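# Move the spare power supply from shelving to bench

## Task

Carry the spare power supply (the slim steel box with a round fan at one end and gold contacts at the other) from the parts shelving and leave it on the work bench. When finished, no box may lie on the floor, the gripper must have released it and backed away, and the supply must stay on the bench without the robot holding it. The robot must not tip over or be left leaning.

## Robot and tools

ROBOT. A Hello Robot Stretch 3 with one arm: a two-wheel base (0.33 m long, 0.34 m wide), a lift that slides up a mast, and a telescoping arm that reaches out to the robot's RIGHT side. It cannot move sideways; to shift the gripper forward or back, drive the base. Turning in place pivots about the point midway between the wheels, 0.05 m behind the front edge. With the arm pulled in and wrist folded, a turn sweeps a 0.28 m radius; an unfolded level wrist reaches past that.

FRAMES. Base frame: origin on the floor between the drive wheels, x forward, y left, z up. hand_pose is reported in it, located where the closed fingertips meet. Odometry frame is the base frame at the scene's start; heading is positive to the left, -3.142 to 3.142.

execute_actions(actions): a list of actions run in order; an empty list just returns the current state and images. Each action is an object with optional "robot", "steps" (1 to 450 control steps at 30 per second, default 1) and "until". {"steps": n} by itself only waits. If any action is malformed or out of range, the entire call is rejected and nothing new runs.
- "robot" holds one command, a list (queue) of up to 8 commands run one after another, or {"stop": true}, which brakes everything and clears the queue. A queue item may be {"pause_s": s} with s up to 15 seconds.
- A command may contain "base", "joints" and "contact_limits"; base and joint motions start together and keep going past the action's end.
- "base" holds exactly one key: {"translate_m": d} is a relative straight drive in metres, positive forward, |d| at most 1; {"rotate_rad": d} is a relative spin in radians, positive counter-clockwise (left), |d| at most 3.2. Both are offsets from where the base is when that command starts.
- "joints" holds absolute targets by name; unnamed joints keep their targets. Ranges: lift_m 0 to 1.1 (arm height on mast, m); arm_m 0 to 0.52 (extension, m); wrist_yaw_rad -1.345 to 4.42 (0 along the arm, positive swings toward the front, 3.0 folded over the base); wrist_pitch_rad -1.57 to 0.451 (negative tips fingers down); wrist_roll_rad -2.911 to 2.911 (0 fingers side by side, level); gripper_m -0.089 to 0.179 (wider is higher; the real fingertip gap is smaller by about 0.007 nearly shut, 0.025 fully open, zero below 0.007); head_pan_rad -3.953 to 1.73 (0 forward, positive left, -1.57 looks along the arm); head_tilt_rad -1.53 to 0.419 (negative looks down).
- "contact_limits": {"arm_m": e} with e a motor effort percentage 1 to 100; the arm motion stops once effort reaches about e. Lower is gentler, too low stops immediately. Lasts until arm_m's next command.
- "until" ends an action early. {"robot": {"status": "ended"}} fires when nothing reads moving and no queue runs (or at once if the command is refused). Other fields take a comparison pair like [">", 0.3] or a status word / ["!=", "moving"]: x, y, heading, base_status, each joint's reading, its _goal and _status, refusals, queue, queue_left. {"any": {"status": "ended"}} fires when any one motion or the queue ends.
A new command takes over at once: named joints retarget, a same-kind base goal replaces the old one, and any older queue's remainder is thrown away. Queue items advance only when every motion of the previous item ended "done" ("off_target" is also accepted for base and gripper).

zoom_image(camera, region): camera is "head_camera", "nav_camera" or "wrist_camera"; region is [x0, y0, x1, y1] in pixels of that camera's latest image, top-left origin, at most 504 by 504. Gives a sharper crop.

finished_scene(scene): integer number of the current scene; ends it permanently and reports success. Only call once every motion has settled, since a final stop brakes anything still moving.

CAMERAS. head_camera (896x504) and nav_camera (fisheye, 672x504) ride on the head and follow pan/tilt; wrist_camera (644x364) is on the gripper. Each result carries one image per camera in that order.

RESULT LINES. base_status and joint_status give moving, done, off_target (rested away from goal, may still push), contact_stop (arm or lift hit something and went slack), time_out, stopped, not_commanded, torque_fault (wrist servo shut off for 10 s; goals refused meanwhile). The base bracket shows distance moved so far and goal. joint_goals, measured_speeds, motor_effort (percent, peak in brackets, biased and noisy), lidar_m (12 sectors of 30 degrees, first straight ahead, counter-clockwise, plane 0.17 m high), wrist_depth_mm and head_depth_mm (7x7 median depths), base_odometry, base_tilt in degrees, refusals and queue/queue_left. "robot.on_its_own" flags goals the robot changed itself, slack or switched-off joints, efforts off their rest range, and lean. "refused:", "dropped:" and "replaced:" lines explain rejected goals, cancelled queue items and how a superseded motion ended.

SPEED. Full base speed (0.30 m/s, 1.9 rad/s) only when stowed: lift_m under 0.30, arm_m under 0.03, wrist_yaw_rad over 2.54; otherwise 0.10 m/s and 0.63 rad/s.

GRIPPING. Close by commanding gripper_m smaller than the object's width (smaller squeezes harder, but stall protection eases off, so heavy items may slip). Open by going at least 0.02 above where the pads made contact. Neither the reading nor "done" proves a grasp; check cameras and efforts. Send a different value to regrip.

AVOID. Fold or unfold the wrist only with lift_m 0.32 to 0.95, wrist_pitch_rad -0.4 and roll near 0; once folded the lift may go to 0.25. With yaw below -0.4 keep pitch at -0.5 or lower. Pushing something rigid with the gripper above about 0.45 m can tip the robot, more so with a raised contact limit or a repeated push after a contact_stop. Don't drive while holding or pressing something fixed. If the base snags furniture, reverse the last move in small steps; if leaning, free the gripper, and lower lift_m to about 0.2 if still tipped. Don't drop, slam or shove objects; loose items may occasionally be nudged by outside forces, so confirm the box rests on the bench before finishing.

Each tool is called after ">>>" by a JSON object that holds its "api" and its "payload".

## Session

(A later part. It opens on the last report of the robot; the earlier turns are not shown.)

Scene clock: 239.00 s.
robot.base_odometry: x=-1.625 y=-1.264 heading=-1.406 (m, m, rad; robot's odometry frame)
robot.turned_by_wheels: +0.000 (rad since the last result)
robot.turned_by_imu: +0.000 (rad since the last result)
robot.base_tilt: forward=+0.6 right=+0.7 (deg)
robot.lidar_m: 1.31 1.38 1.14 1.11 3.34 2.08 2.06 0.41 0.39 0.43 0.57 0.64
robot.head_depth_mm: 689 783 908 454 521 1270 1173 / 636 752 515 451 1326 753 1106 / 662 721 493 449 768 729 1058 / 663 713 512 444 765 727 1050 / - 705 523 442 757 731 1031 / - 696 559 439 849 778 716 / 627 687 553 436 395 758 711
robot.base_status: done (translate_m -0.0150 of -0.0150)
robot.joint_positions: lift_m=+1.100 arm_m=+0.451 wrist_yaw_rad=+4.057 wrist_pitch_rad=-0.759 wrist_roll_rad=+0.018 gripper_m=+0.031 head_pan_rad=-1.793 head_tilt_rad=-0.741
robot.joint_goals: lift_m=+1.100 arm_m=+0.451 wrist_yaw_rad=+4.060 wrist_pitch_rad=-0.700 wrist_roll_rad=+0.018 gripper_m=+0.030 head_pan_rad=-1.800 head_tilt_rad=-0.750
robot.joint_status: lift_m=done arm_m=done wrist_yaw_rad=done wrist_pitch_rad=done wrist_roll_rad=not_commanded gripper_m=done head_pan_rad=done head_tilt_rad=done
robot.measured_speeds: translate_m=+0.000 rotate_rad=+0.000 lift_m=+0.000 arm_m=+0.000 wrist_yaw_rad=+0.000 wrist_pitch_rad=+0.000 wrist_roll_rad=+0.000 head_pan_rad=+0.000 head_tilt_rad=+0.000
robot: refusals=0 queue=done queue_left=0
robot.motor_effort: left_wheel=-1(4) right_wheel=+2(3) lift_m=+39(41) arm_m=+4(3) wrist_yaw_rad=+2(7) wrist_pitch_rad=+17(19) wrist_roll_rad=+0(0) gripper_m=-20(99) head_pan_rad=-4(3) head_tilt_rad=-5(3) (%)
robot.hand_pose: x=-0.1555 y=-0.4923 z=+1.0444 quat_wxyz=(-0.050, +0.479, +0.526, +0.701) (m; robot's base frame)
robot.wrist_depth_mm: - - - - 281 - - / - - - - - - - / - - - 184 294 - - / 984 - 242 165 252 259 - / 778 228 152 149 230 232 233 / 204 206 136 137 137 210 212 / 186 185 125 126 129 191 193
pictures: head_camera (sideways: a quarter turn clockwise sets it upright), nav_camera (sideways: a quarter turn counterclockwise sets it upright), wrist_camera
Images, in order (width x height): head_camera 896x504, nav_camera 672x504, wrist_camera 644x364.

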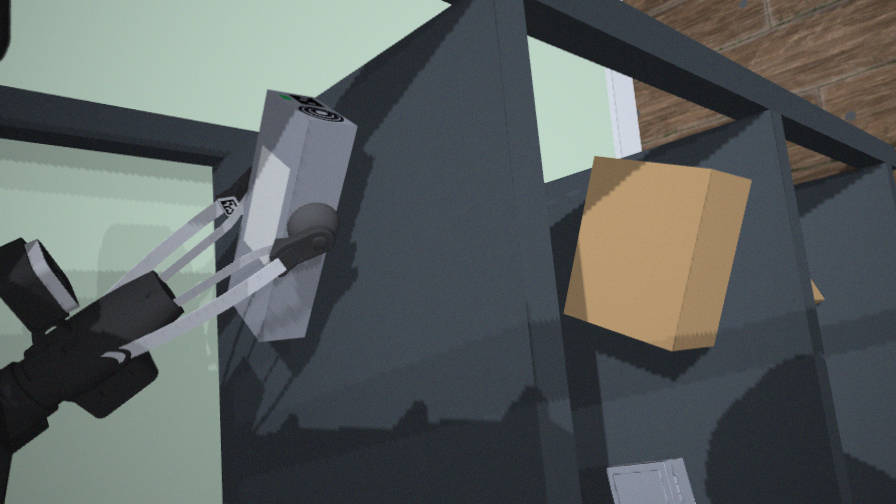

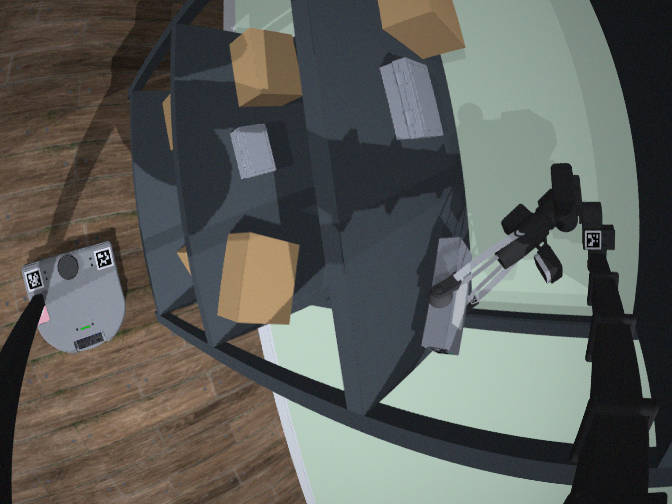

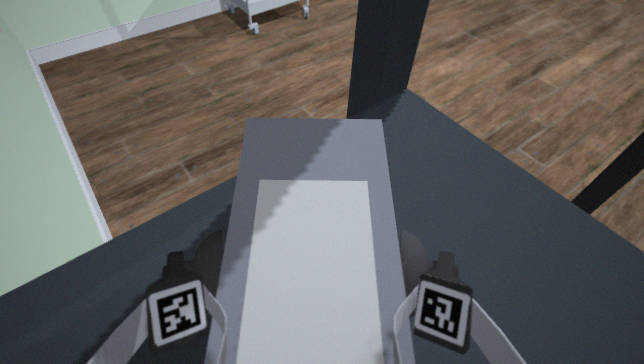

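>>> {"api": "execute_actions", "payload": {"actions": [{"robot":[{"base":{"translate_m":0.1}},{"joints":{"arm_m":0.02}},{"base":{"translate_m":-0.46},"joints":{"lift_m":0.29,"head_pan_rad":0,"head_tilt_rad":-0.4}},{"base":{"rotate_rad":1.56}},{"base":{"translate_m":1.0}},{"base":{"translate_m":1.0}}],"steps":450,"until":{"robot":{"status":"ended"}}},{"steps":300,"until":{"robot":{"status":"ended"}}}]}}

Scene clock: 293.30 s.
robot.base_odometry: x=+0.170 y=-0.621 heading=+0.154 (m, m, rad; robot's odometry frame)
robot.turned_by_wheels: +1.560 (rad since the last result)
robot.turned_by_imu: +1.589 (rad since the last result)
robot.base_tilt: forward=+1.2 right=+0.8 (deg)
robot.lidar_m: 1.38 2.22 2.09 2.03 2.08 2.72 2.18 0.70 0.53 0.51 0.54 1.76
robot.head_depth_mm: 1764 1894 1997 1551 2242 1745 1416 / 1792 1907 2013 1642 2257 1744 1417 / 1796 1913 2035 1609 2244 1733 1404 / 1791 1921 2052 1600 2256 1710 1389 / 1796 1942 2018 1567 2241 1703 1370 / 1789 1917 2091 2170 2132 1692 1377 / 1817 1943 2077 2254 2211 1681 1386
robot.base_status: moving (translate_m +0.8764 of +1.0000)
robot.joint_positions: lift_m=+0.290 arm_m=+0.020 wrist_yaw_rad=+4.059 wrist_pitch_rad=-0.760 wrist_roll_rad=+0.018 gripper_m=+0.031 head_pan_rad=-0.007 head_tilt_rad=-0.408
robot.joint_goals: lift_m=+0.290 arm_m=+0.020 wrist_yaw_rad=+4.060 wrist_pitch_rad=-0.700 wrist_roll_rad=+0.018 gripper_m=+0.030 head_pan_rad=+0.000 head_tilt_rad=-0.400
robot.joint_status: lift_m=done arm_m=done wrist_yaw_rad=done wrist_pitch_rad=done wrist_roll_rad=not_commanded gripper_m=done head_pan_rad=done head_tilt_rad=done
robot.measured_speeds: translate_m=+0.280 rotate_rad=-0.001 lift_m=+0.000 arm_m=+0.000 wrist_yaw_rad=+0.000 wrist_pitch_rad=+0.000 wrist_roll_rad=+0.000 head_pan_rad=+0.000 head_tilt_rad=+0.000
robot: refusals=0 queue=running queue_left=0
robot.motor_effort: left_wheel=-5(6) right_wheel=-2(10) lift_m=+31(38) arm_m=-3(4) wrist_yaw_rad=+1(3) wrist_pitch_rad=+18(17) wrist_roll_rad=+0(0) gripper_m=-19(20) head_pan_rad=+2(41) head_tilt_rad=+6(33) (%)
robot.hand_pose: x=-0.1555 y=-0.0623 z=+0.2346 quat_wxyz=(-0.051, +0.479, +0.526, +0.701) (m; robot's base frame)
robot.wrist_depth_mm: 747 750 750 756 769 769 776 / 631 633 635 634 644 657 661 / 540 546 531 185 574 565 570 / 482 483 463 166 166 - 511 / 428 434 152 149 150 - - / 393 390 136 137 137 - - / 356 - 125 125 126 - -
pictures: head_camera (sideways: a quarter turn clockwise sets it upright), nav_camera (sideways: a quarter turn counterclockwise sets it upright), wrist_camera
Images, in order (width x height): head_camera 896x504, nav_camera 672x504, wrist_camera 644x364.

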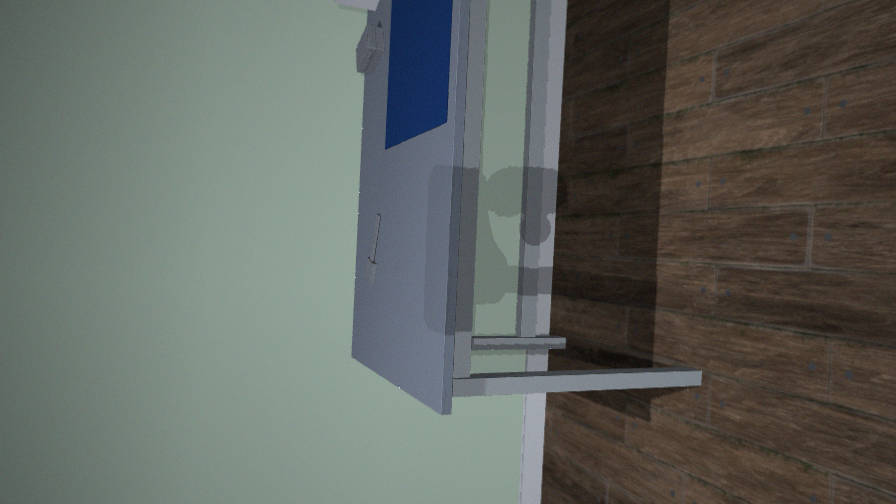

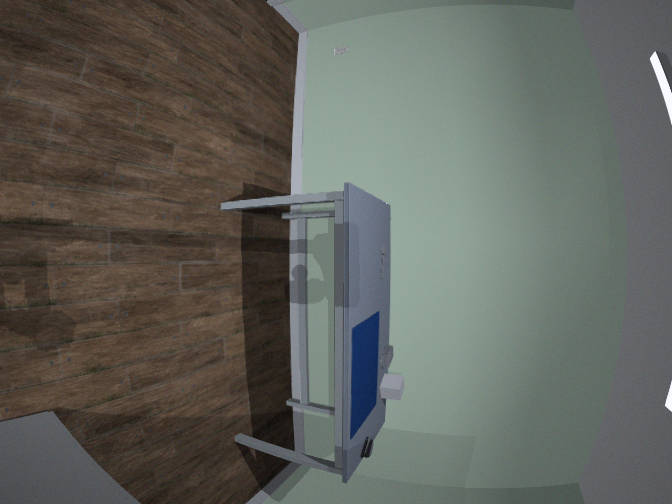

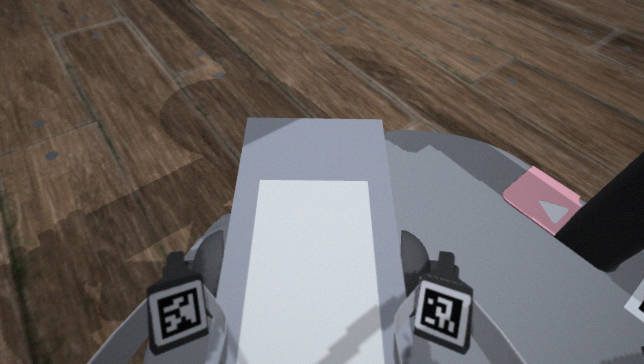

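>>> {"api": "execute_actions", "payload": {"actions": [{"steps":60,"until":{"robot":{"status":"ended"}}},{"robot":[{"base":{"translate_m":0.78}},{"base":{"rotate_rad":1.58}},{"base":{"translate_m":-0.2},"joints":{"lift_m":0.93,"head_pan_rad":-1.9,"head_tilt_rad":-0.85}},{"joints":{"arm_m":0.5,"wrist_yaw_rad":4.4,"wrist_pitch_rad":-0.85}}],"steps":450,"until":{"robot":{"status":"ended"}}},{"steps":300,"until":{"robot":{"status":"ended"}}}]}}

Scene clock: 320.77 s.
robot.base_odometry: x=+1.096 y=-0.680 heading=+1.734 (m, m, rad; robot's odometry frame)
robot.turned_by_wheels: +1.580 (rad since the last result)
robot.turned_by_imu: +1.606 (rad since the last result)
robot.base_tilt: forward=+0.6 right=+0.6 (deg)
robot.lidar_m: 2.17 2.31 2.66 1.15 0.82 0.95 1.57 1.03 1.12 1.09 0.64 0.64
robot.head_depth_mm: 1133 1080 877 - - - 1118 / 1122 1088 915 - - 1254 1130 / 1114 1068 - 675 1473 1276 1132 / 1065 - 686 703 1430 1274 1122 / 1020 1008 702 701 1430 1272 1116 / 1059 1104 800 696 1387 1254 1118 / - 993 840 692 1355 1260 1115
robot.base_status: done (translate_m -0.2000 of -0.2000)
robot.joint_positions: lift_m=+0.930 arm_m=+0.500 wrist_yaw_rad=+4.397 wrist_pitch_rad=-0.897 wrist_roll_rad=+0.018 gripper_m=+0.031 head_pan_rad=-1.893 head_tilt_rad=-0.840
robot.joint_goals: lift_m=+0.930 arm_m=+0.500 wrist_yaw_rad=+4.400 wrist_pitch_rad=-0.850 wrist_roll_rad=+0.018 gripper_m=+0.030 head_pan_rad=-1.900 head_tilt_rad=-0.850
robot.joint_status: lift_m=done arm_m=done wrist_yaw_rad=done wrist_pitch_rad=done wrist_roll_rad=not_commanded gripper_m=done head_pan_rad=done head_tilt_rad=done
robot.measured_speeds: translate_m=+0.000 rotate_rad=+0.000 lift_m=+0.000 arm_m=+0.000 wrist_yaw_rad=+0.000 wrist_pitch_rad=+0.000 wrist_roll_rad=+0.000 head_pan_rad=+0.000 head_tilt_rad=+0.000
robot: refusals=0 queue=done queue_left=0
robot.motor_effort: left_wheel=-2(9) right_wheel=+1(9) lift_m=+40(44) arm_m=+3(6) wrist_yaw_rad=+2(8) wrist_pitch_rad=+14(18) wrist_roll_rad=+0(0) gripper_m=-20(20) head_pan_rad=-3(41) head_tilt_rad=-6(34) (%)
robot.hand_pose: x=-0.1555 y=-0.6007 z=+0.8530 quat_wxyz=(-0.120, +0.342, +0.623, +0.693) (m; robot's base frame)
robot.wrist_depth_mm: 370 376 382 386 - - - / 337 340 343 343 350 - - / 302 304 303 181 312 - - / 277 279 273 163 280 295 - / 257 257 151 149 261 268 - / 236 237 136 137 137 245 248 / 221 220 126 126 129 229 230
pictures: head_camera (sideways: a quarter turn clockwise sets it upright), nav_camera (sideways: a quarter turn counterclockwise sets it upright), wrist_camera
Images, in order (width x height): head_camera 896x504, nav_camera 672x504, wrist_camera 644x364.

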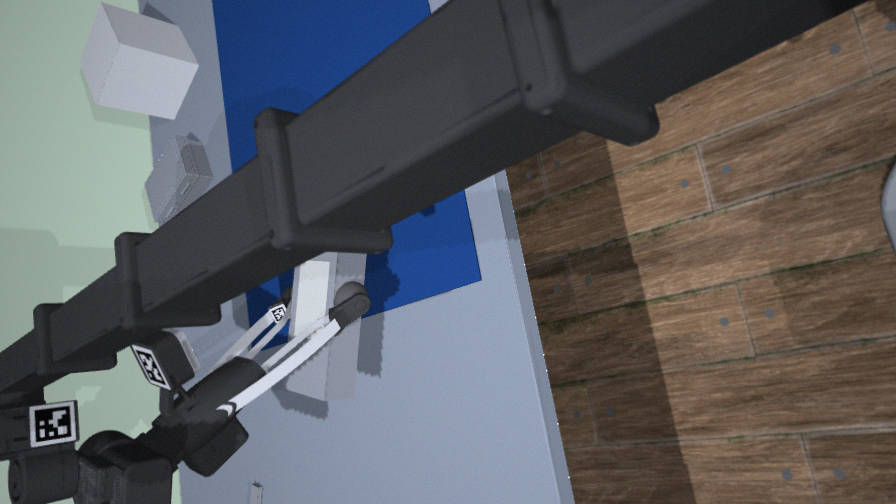

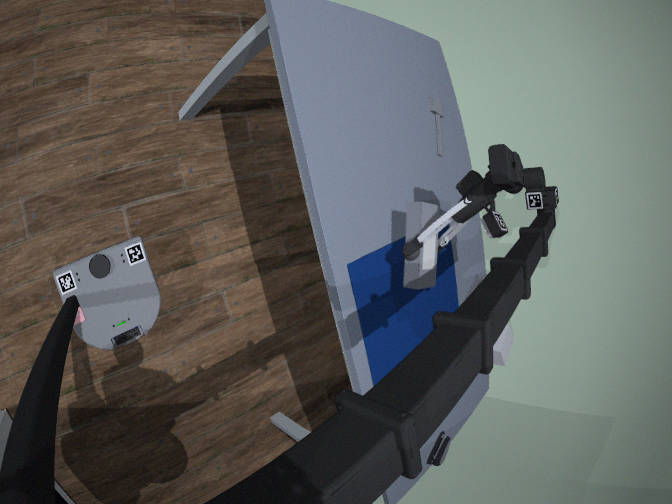

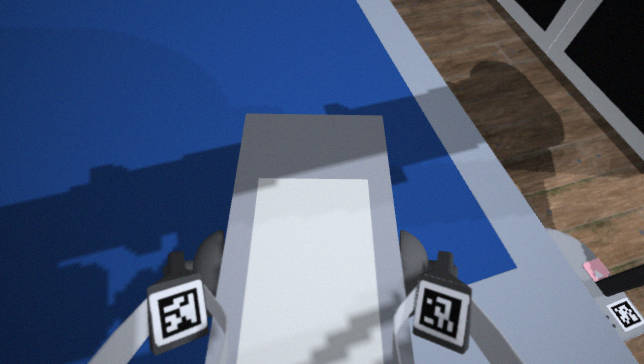

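>>> {"api": "execute_actions", "payload": {"actions": [{"robot":[{"base":{"translate_m":-0.12},"joints":{"lift_m":0.885}},{"joints":{"lift_m":0.868}}],"steps":450,"until":{"robot":{"status":"ended"}}}]}}

Scene clock: 342.40 s.
robot.base_odometry: x=+1.115 y=-0.798 heading=+1.734 (m, m, rad; robot's odometry frame)
robot.turned_by_wheels: +0.000 (rad since the last result)
robot.turned_by_imu: +0.000 (rad since the last result)
robot.base_tilt: forward=+0.6 right=+0.6 (deg)
robot.lidar_m: 2.29 2.43 2.84 0.74 0.68 0.96 1.44 0.92 1.12 1.09 1.14 0.72
robot.head_depth_mm: 1168 1129 871 753 1555 - - / 1107 1037 866 728 - - 1116 / 1090 1074 888 - 1402 1261 1133 / 1079 1039 - 683 1438 1270 1122 / 1041 - 756 697 1395 1269 1123 / 991 1077 795 698 1386 1261 1117 / 980 - 838 691 1349 1258 1119
robot.base_status: done (translate_m -0.1200 of -0.1200)
robot.joint_positions: lift_m=+0.868 arm_m=+0.500 wrist_yaw_rad=+4.397 wrist_pitch_rad=-0.898 wrist_roll_rad=+0.018 gripper_m=+0.031 head_pan_rad=-1.893 head_tilt_rad=-0.840
robot.joint_goals: lift_m=+0.868 arm_m=+0.500 wrist_yaw_rad=+4.400 wrist_pitch_rad=-0.850 wrist_roll_rad=+0.018 gripper_m=+0.030 head_pan_rad=-1.900 head_tilt_rad=-0.850
robot.joint_status: lift_m=done arm_m=done wrist_yaw_rad=done wrist_pitch_rad=done wrist_roll_rad=not_commanded gripper_m=done head_pan_rad=done head_tilt_rad=done
robot.measured_speeds: translate_m=+0.000 rotate_rad=+0.000 lift_m=+0.000 arm_m=+0.000 wrist_yaw_rad=+0.000 wrist_pitch_rad=+0.000 wrist_roll_rad=+0.000 head_pan_rad=+0.000 head_tilt_rad=+0.000
robot: refusals=0 queue=done queue_left=0
robot.motor_effort: left_wheel=-1(4) right_wheel=+2(4) lift_m=+31(43) arm_m=+3(3) wrist_yaw_rad=+4(2) wrist_pitch_rad=+14(14) wrist_roll_rad=+0(0) gripper_m=-20(20) head_pan_rad=-3(3) head_tilt_rad=-5(5) (%)
robot.hand_pose: x=-0.1552 y=-0.6008 z=+0.7912 quat_wxyz=(-0.120, +0.341, +0.624, +0.693) (m; robot's base frame)
robot.wrist_depth_mm: 278 280 282 286 289 - - / 248 251 254 256 259 267 - / 226 228 225 180 233 238 - / 207 208 202 162 209 214 226 / 190 192 151 149 193 196 200 / 177 177 136 136 138 182 183 / 164 164 126 126 129 170 170
pictures: head_camera (sideways: a quarter turn clockwise sets it upright), nav_camera (sideways: a quarter turn counterclockwise sets it upright), wrist_camera
Images, in order (width x height): head_camera 896x504, nav_camera 672x504, wrist_camera 644x364.

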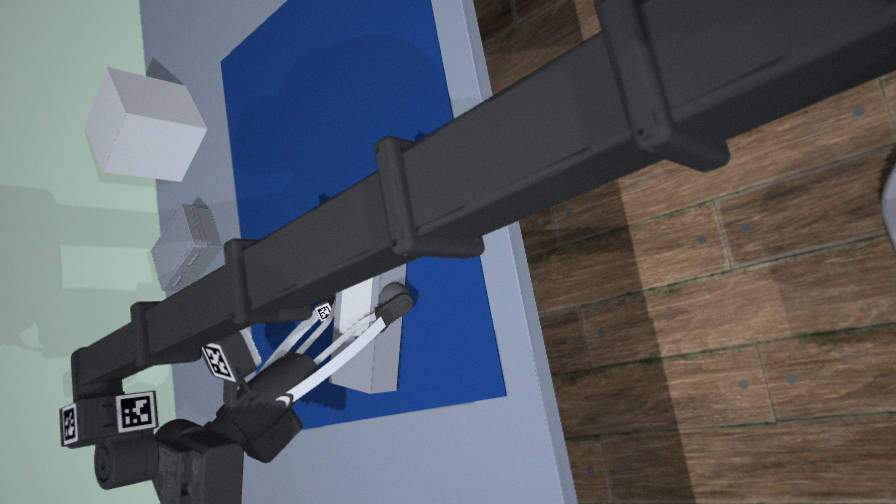

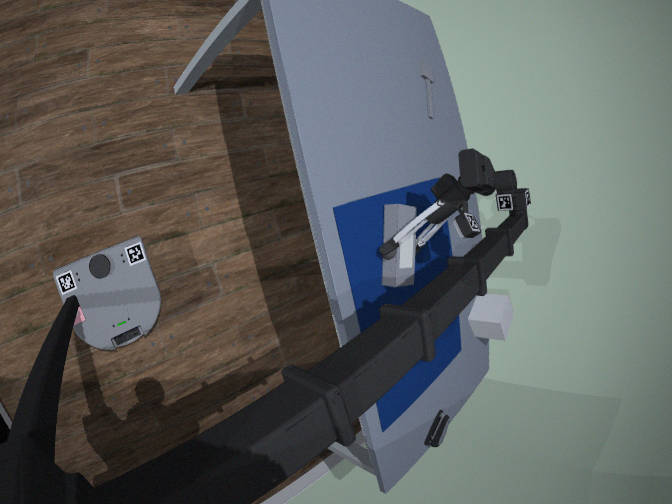

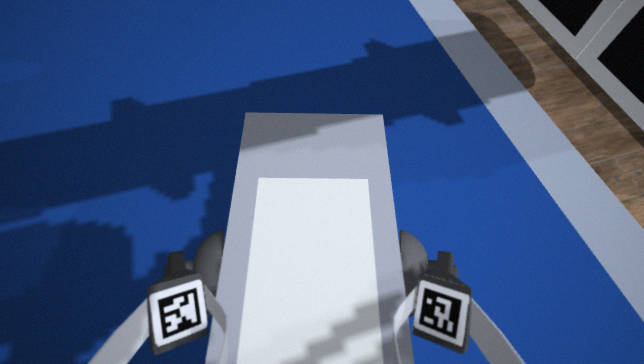

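>>> {"api": "execute_actions", "payload": {"actions": [{"robot":[{"joints":{"lift_m":0.858}}],"steps":100,"until":{"robot":{"status":"ended"}}},{"robot":[{"joints":{"gripper_m":0.14}},{"joints":{"lift_m":0.95}},{"joints":{"arm_m":0.05}}],"steps":450,"until":{"robot":{"status":"ended"}}}]}}

Scene clock: 362.67 s.
robot.base_odometry: x=+1.115 y=-0.798 heading=+1.734 (m, m, rad; robot's odometry frame)
robot.turned_by_wheels: +0.000 (rad since the last result)
robot.turned_by_imu: +0.000 (rad since the last result)
robot.base_tilt: forward=+0.7 right=+0.6 (deg)
robot.lidar_m: 2.30 2.44 2.84 0.74 0.68 0.95 1.45 0.92 1.12 1.09 1.14 0.72
robot.head_depth_mm: 1176 1127 930 - - 1238 1139 / 1105 1036 - - - 1293 1184 / 1092 1072 - 679 - 1280 1119 / 1074 1034 - - 1537 1235 1132 / 1052 1085 - - - 1232 1119 / 1021 1070 874 - - 1202 1124 / 1002 1060 840 694 - 1209 1111
robot.base_status: done (translate_m -0.1200 of -0.1200)
robot.joint_positions: lift_m=+0.950 arm_m=+0.050 wrist_yaw_rad=+4.397 wrist_pitch_rad=-0.864 wrist_roll_rad=+0.018 gripper_m=+0.140 head_pan_rad=-1.893 head_tilt_rad=-0.840
robot.joint_goals: lift_m=+0.950 arm_m=+0.050 wrist_yaw_rad=+4.400 wrist_pitch_rad=-0.850 wrist_roll_rad=+0.018 gripper_m=+0.140 head_pan_rad=-1.900 head_tilt_rad=-0.850
robot.joint_status: lift_m=done arm_m=done wrist_yaw_rad=done wrist_pitch_rad=done wrist_roll_rad=not_commanded gripper_m=done head_pan_rad=done head_tilt_rad=done
robot.measured_speeds: translate_m=+0.000 rotate_rad=+0.000 lift_m=+0.000 arm_m=+0.000 wrist_yaw_rad=+0.000 wrist_pitch_rad=+0.000 wrist_roll_rad=+0.000 head_pan_rad=+0.000 head_tilt_rad=+0.000
robot: refusals=0 queue=done queue_left=0
robot.motor_effort: left_wheel=+1(13) right_wheel=+1(27) lift_m=+33(37) arm_m=-2(0) wrist_yaw_rad=+3(3) wrist_pitch_rad=+4(14) wrist_roll_rad=+0(0) gripper_m=+0(92) head_pan_rad=-4(3) head_tilt_rad=-5(6) (%)
robot.hand_pose: x=-0.1620 y=-0.1492 z=+0.8779 quat_wxyz=(-0.132, +0.351, +0.618, +0.691) (m; robot's base frame)
robot.wrist_depth_mm: 657 - - - - - 805 / - - - - - - 825 / - - - - - - 839 / - - - - - - 890 / - - - - - - 999 / - - - - - - - / 984 959 975 950 - - -
pictures: head_camera (sideways: a quarter turn clockwise sets it upright), nav_camera (sideways: a quarter turn counterclockwise sets it upright), wrist_camera
replaced: robot.lift_m: its motion had ended contact_stop
Images, in order (width x height): head_camera 896x504, nav_camera 672x504, wrist_camera 644x364.

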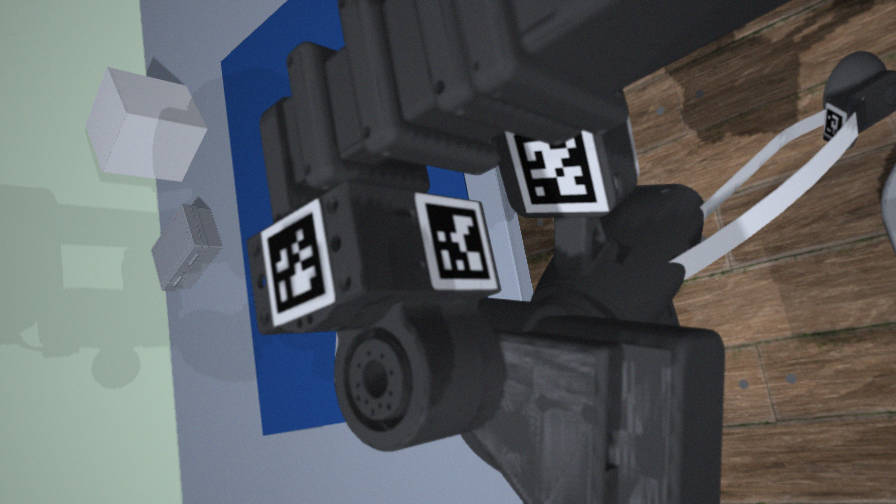

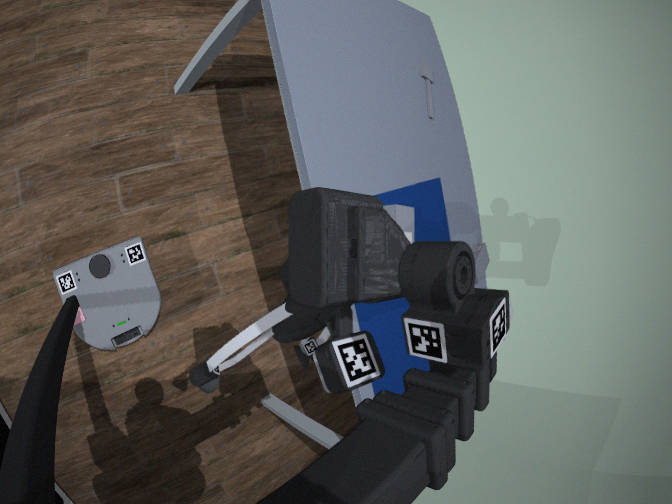

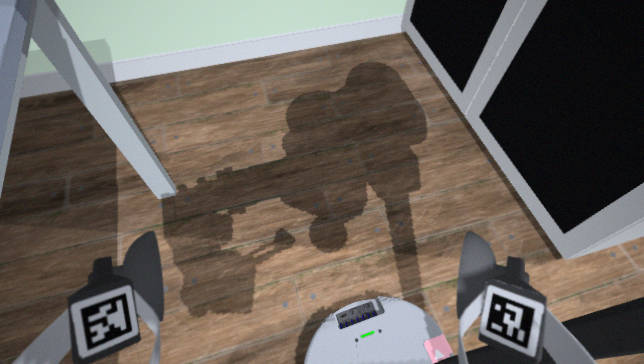

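>>> {"api": "finished_scene", "payload": {"scene": 2}}

The scene is finished: the task was done.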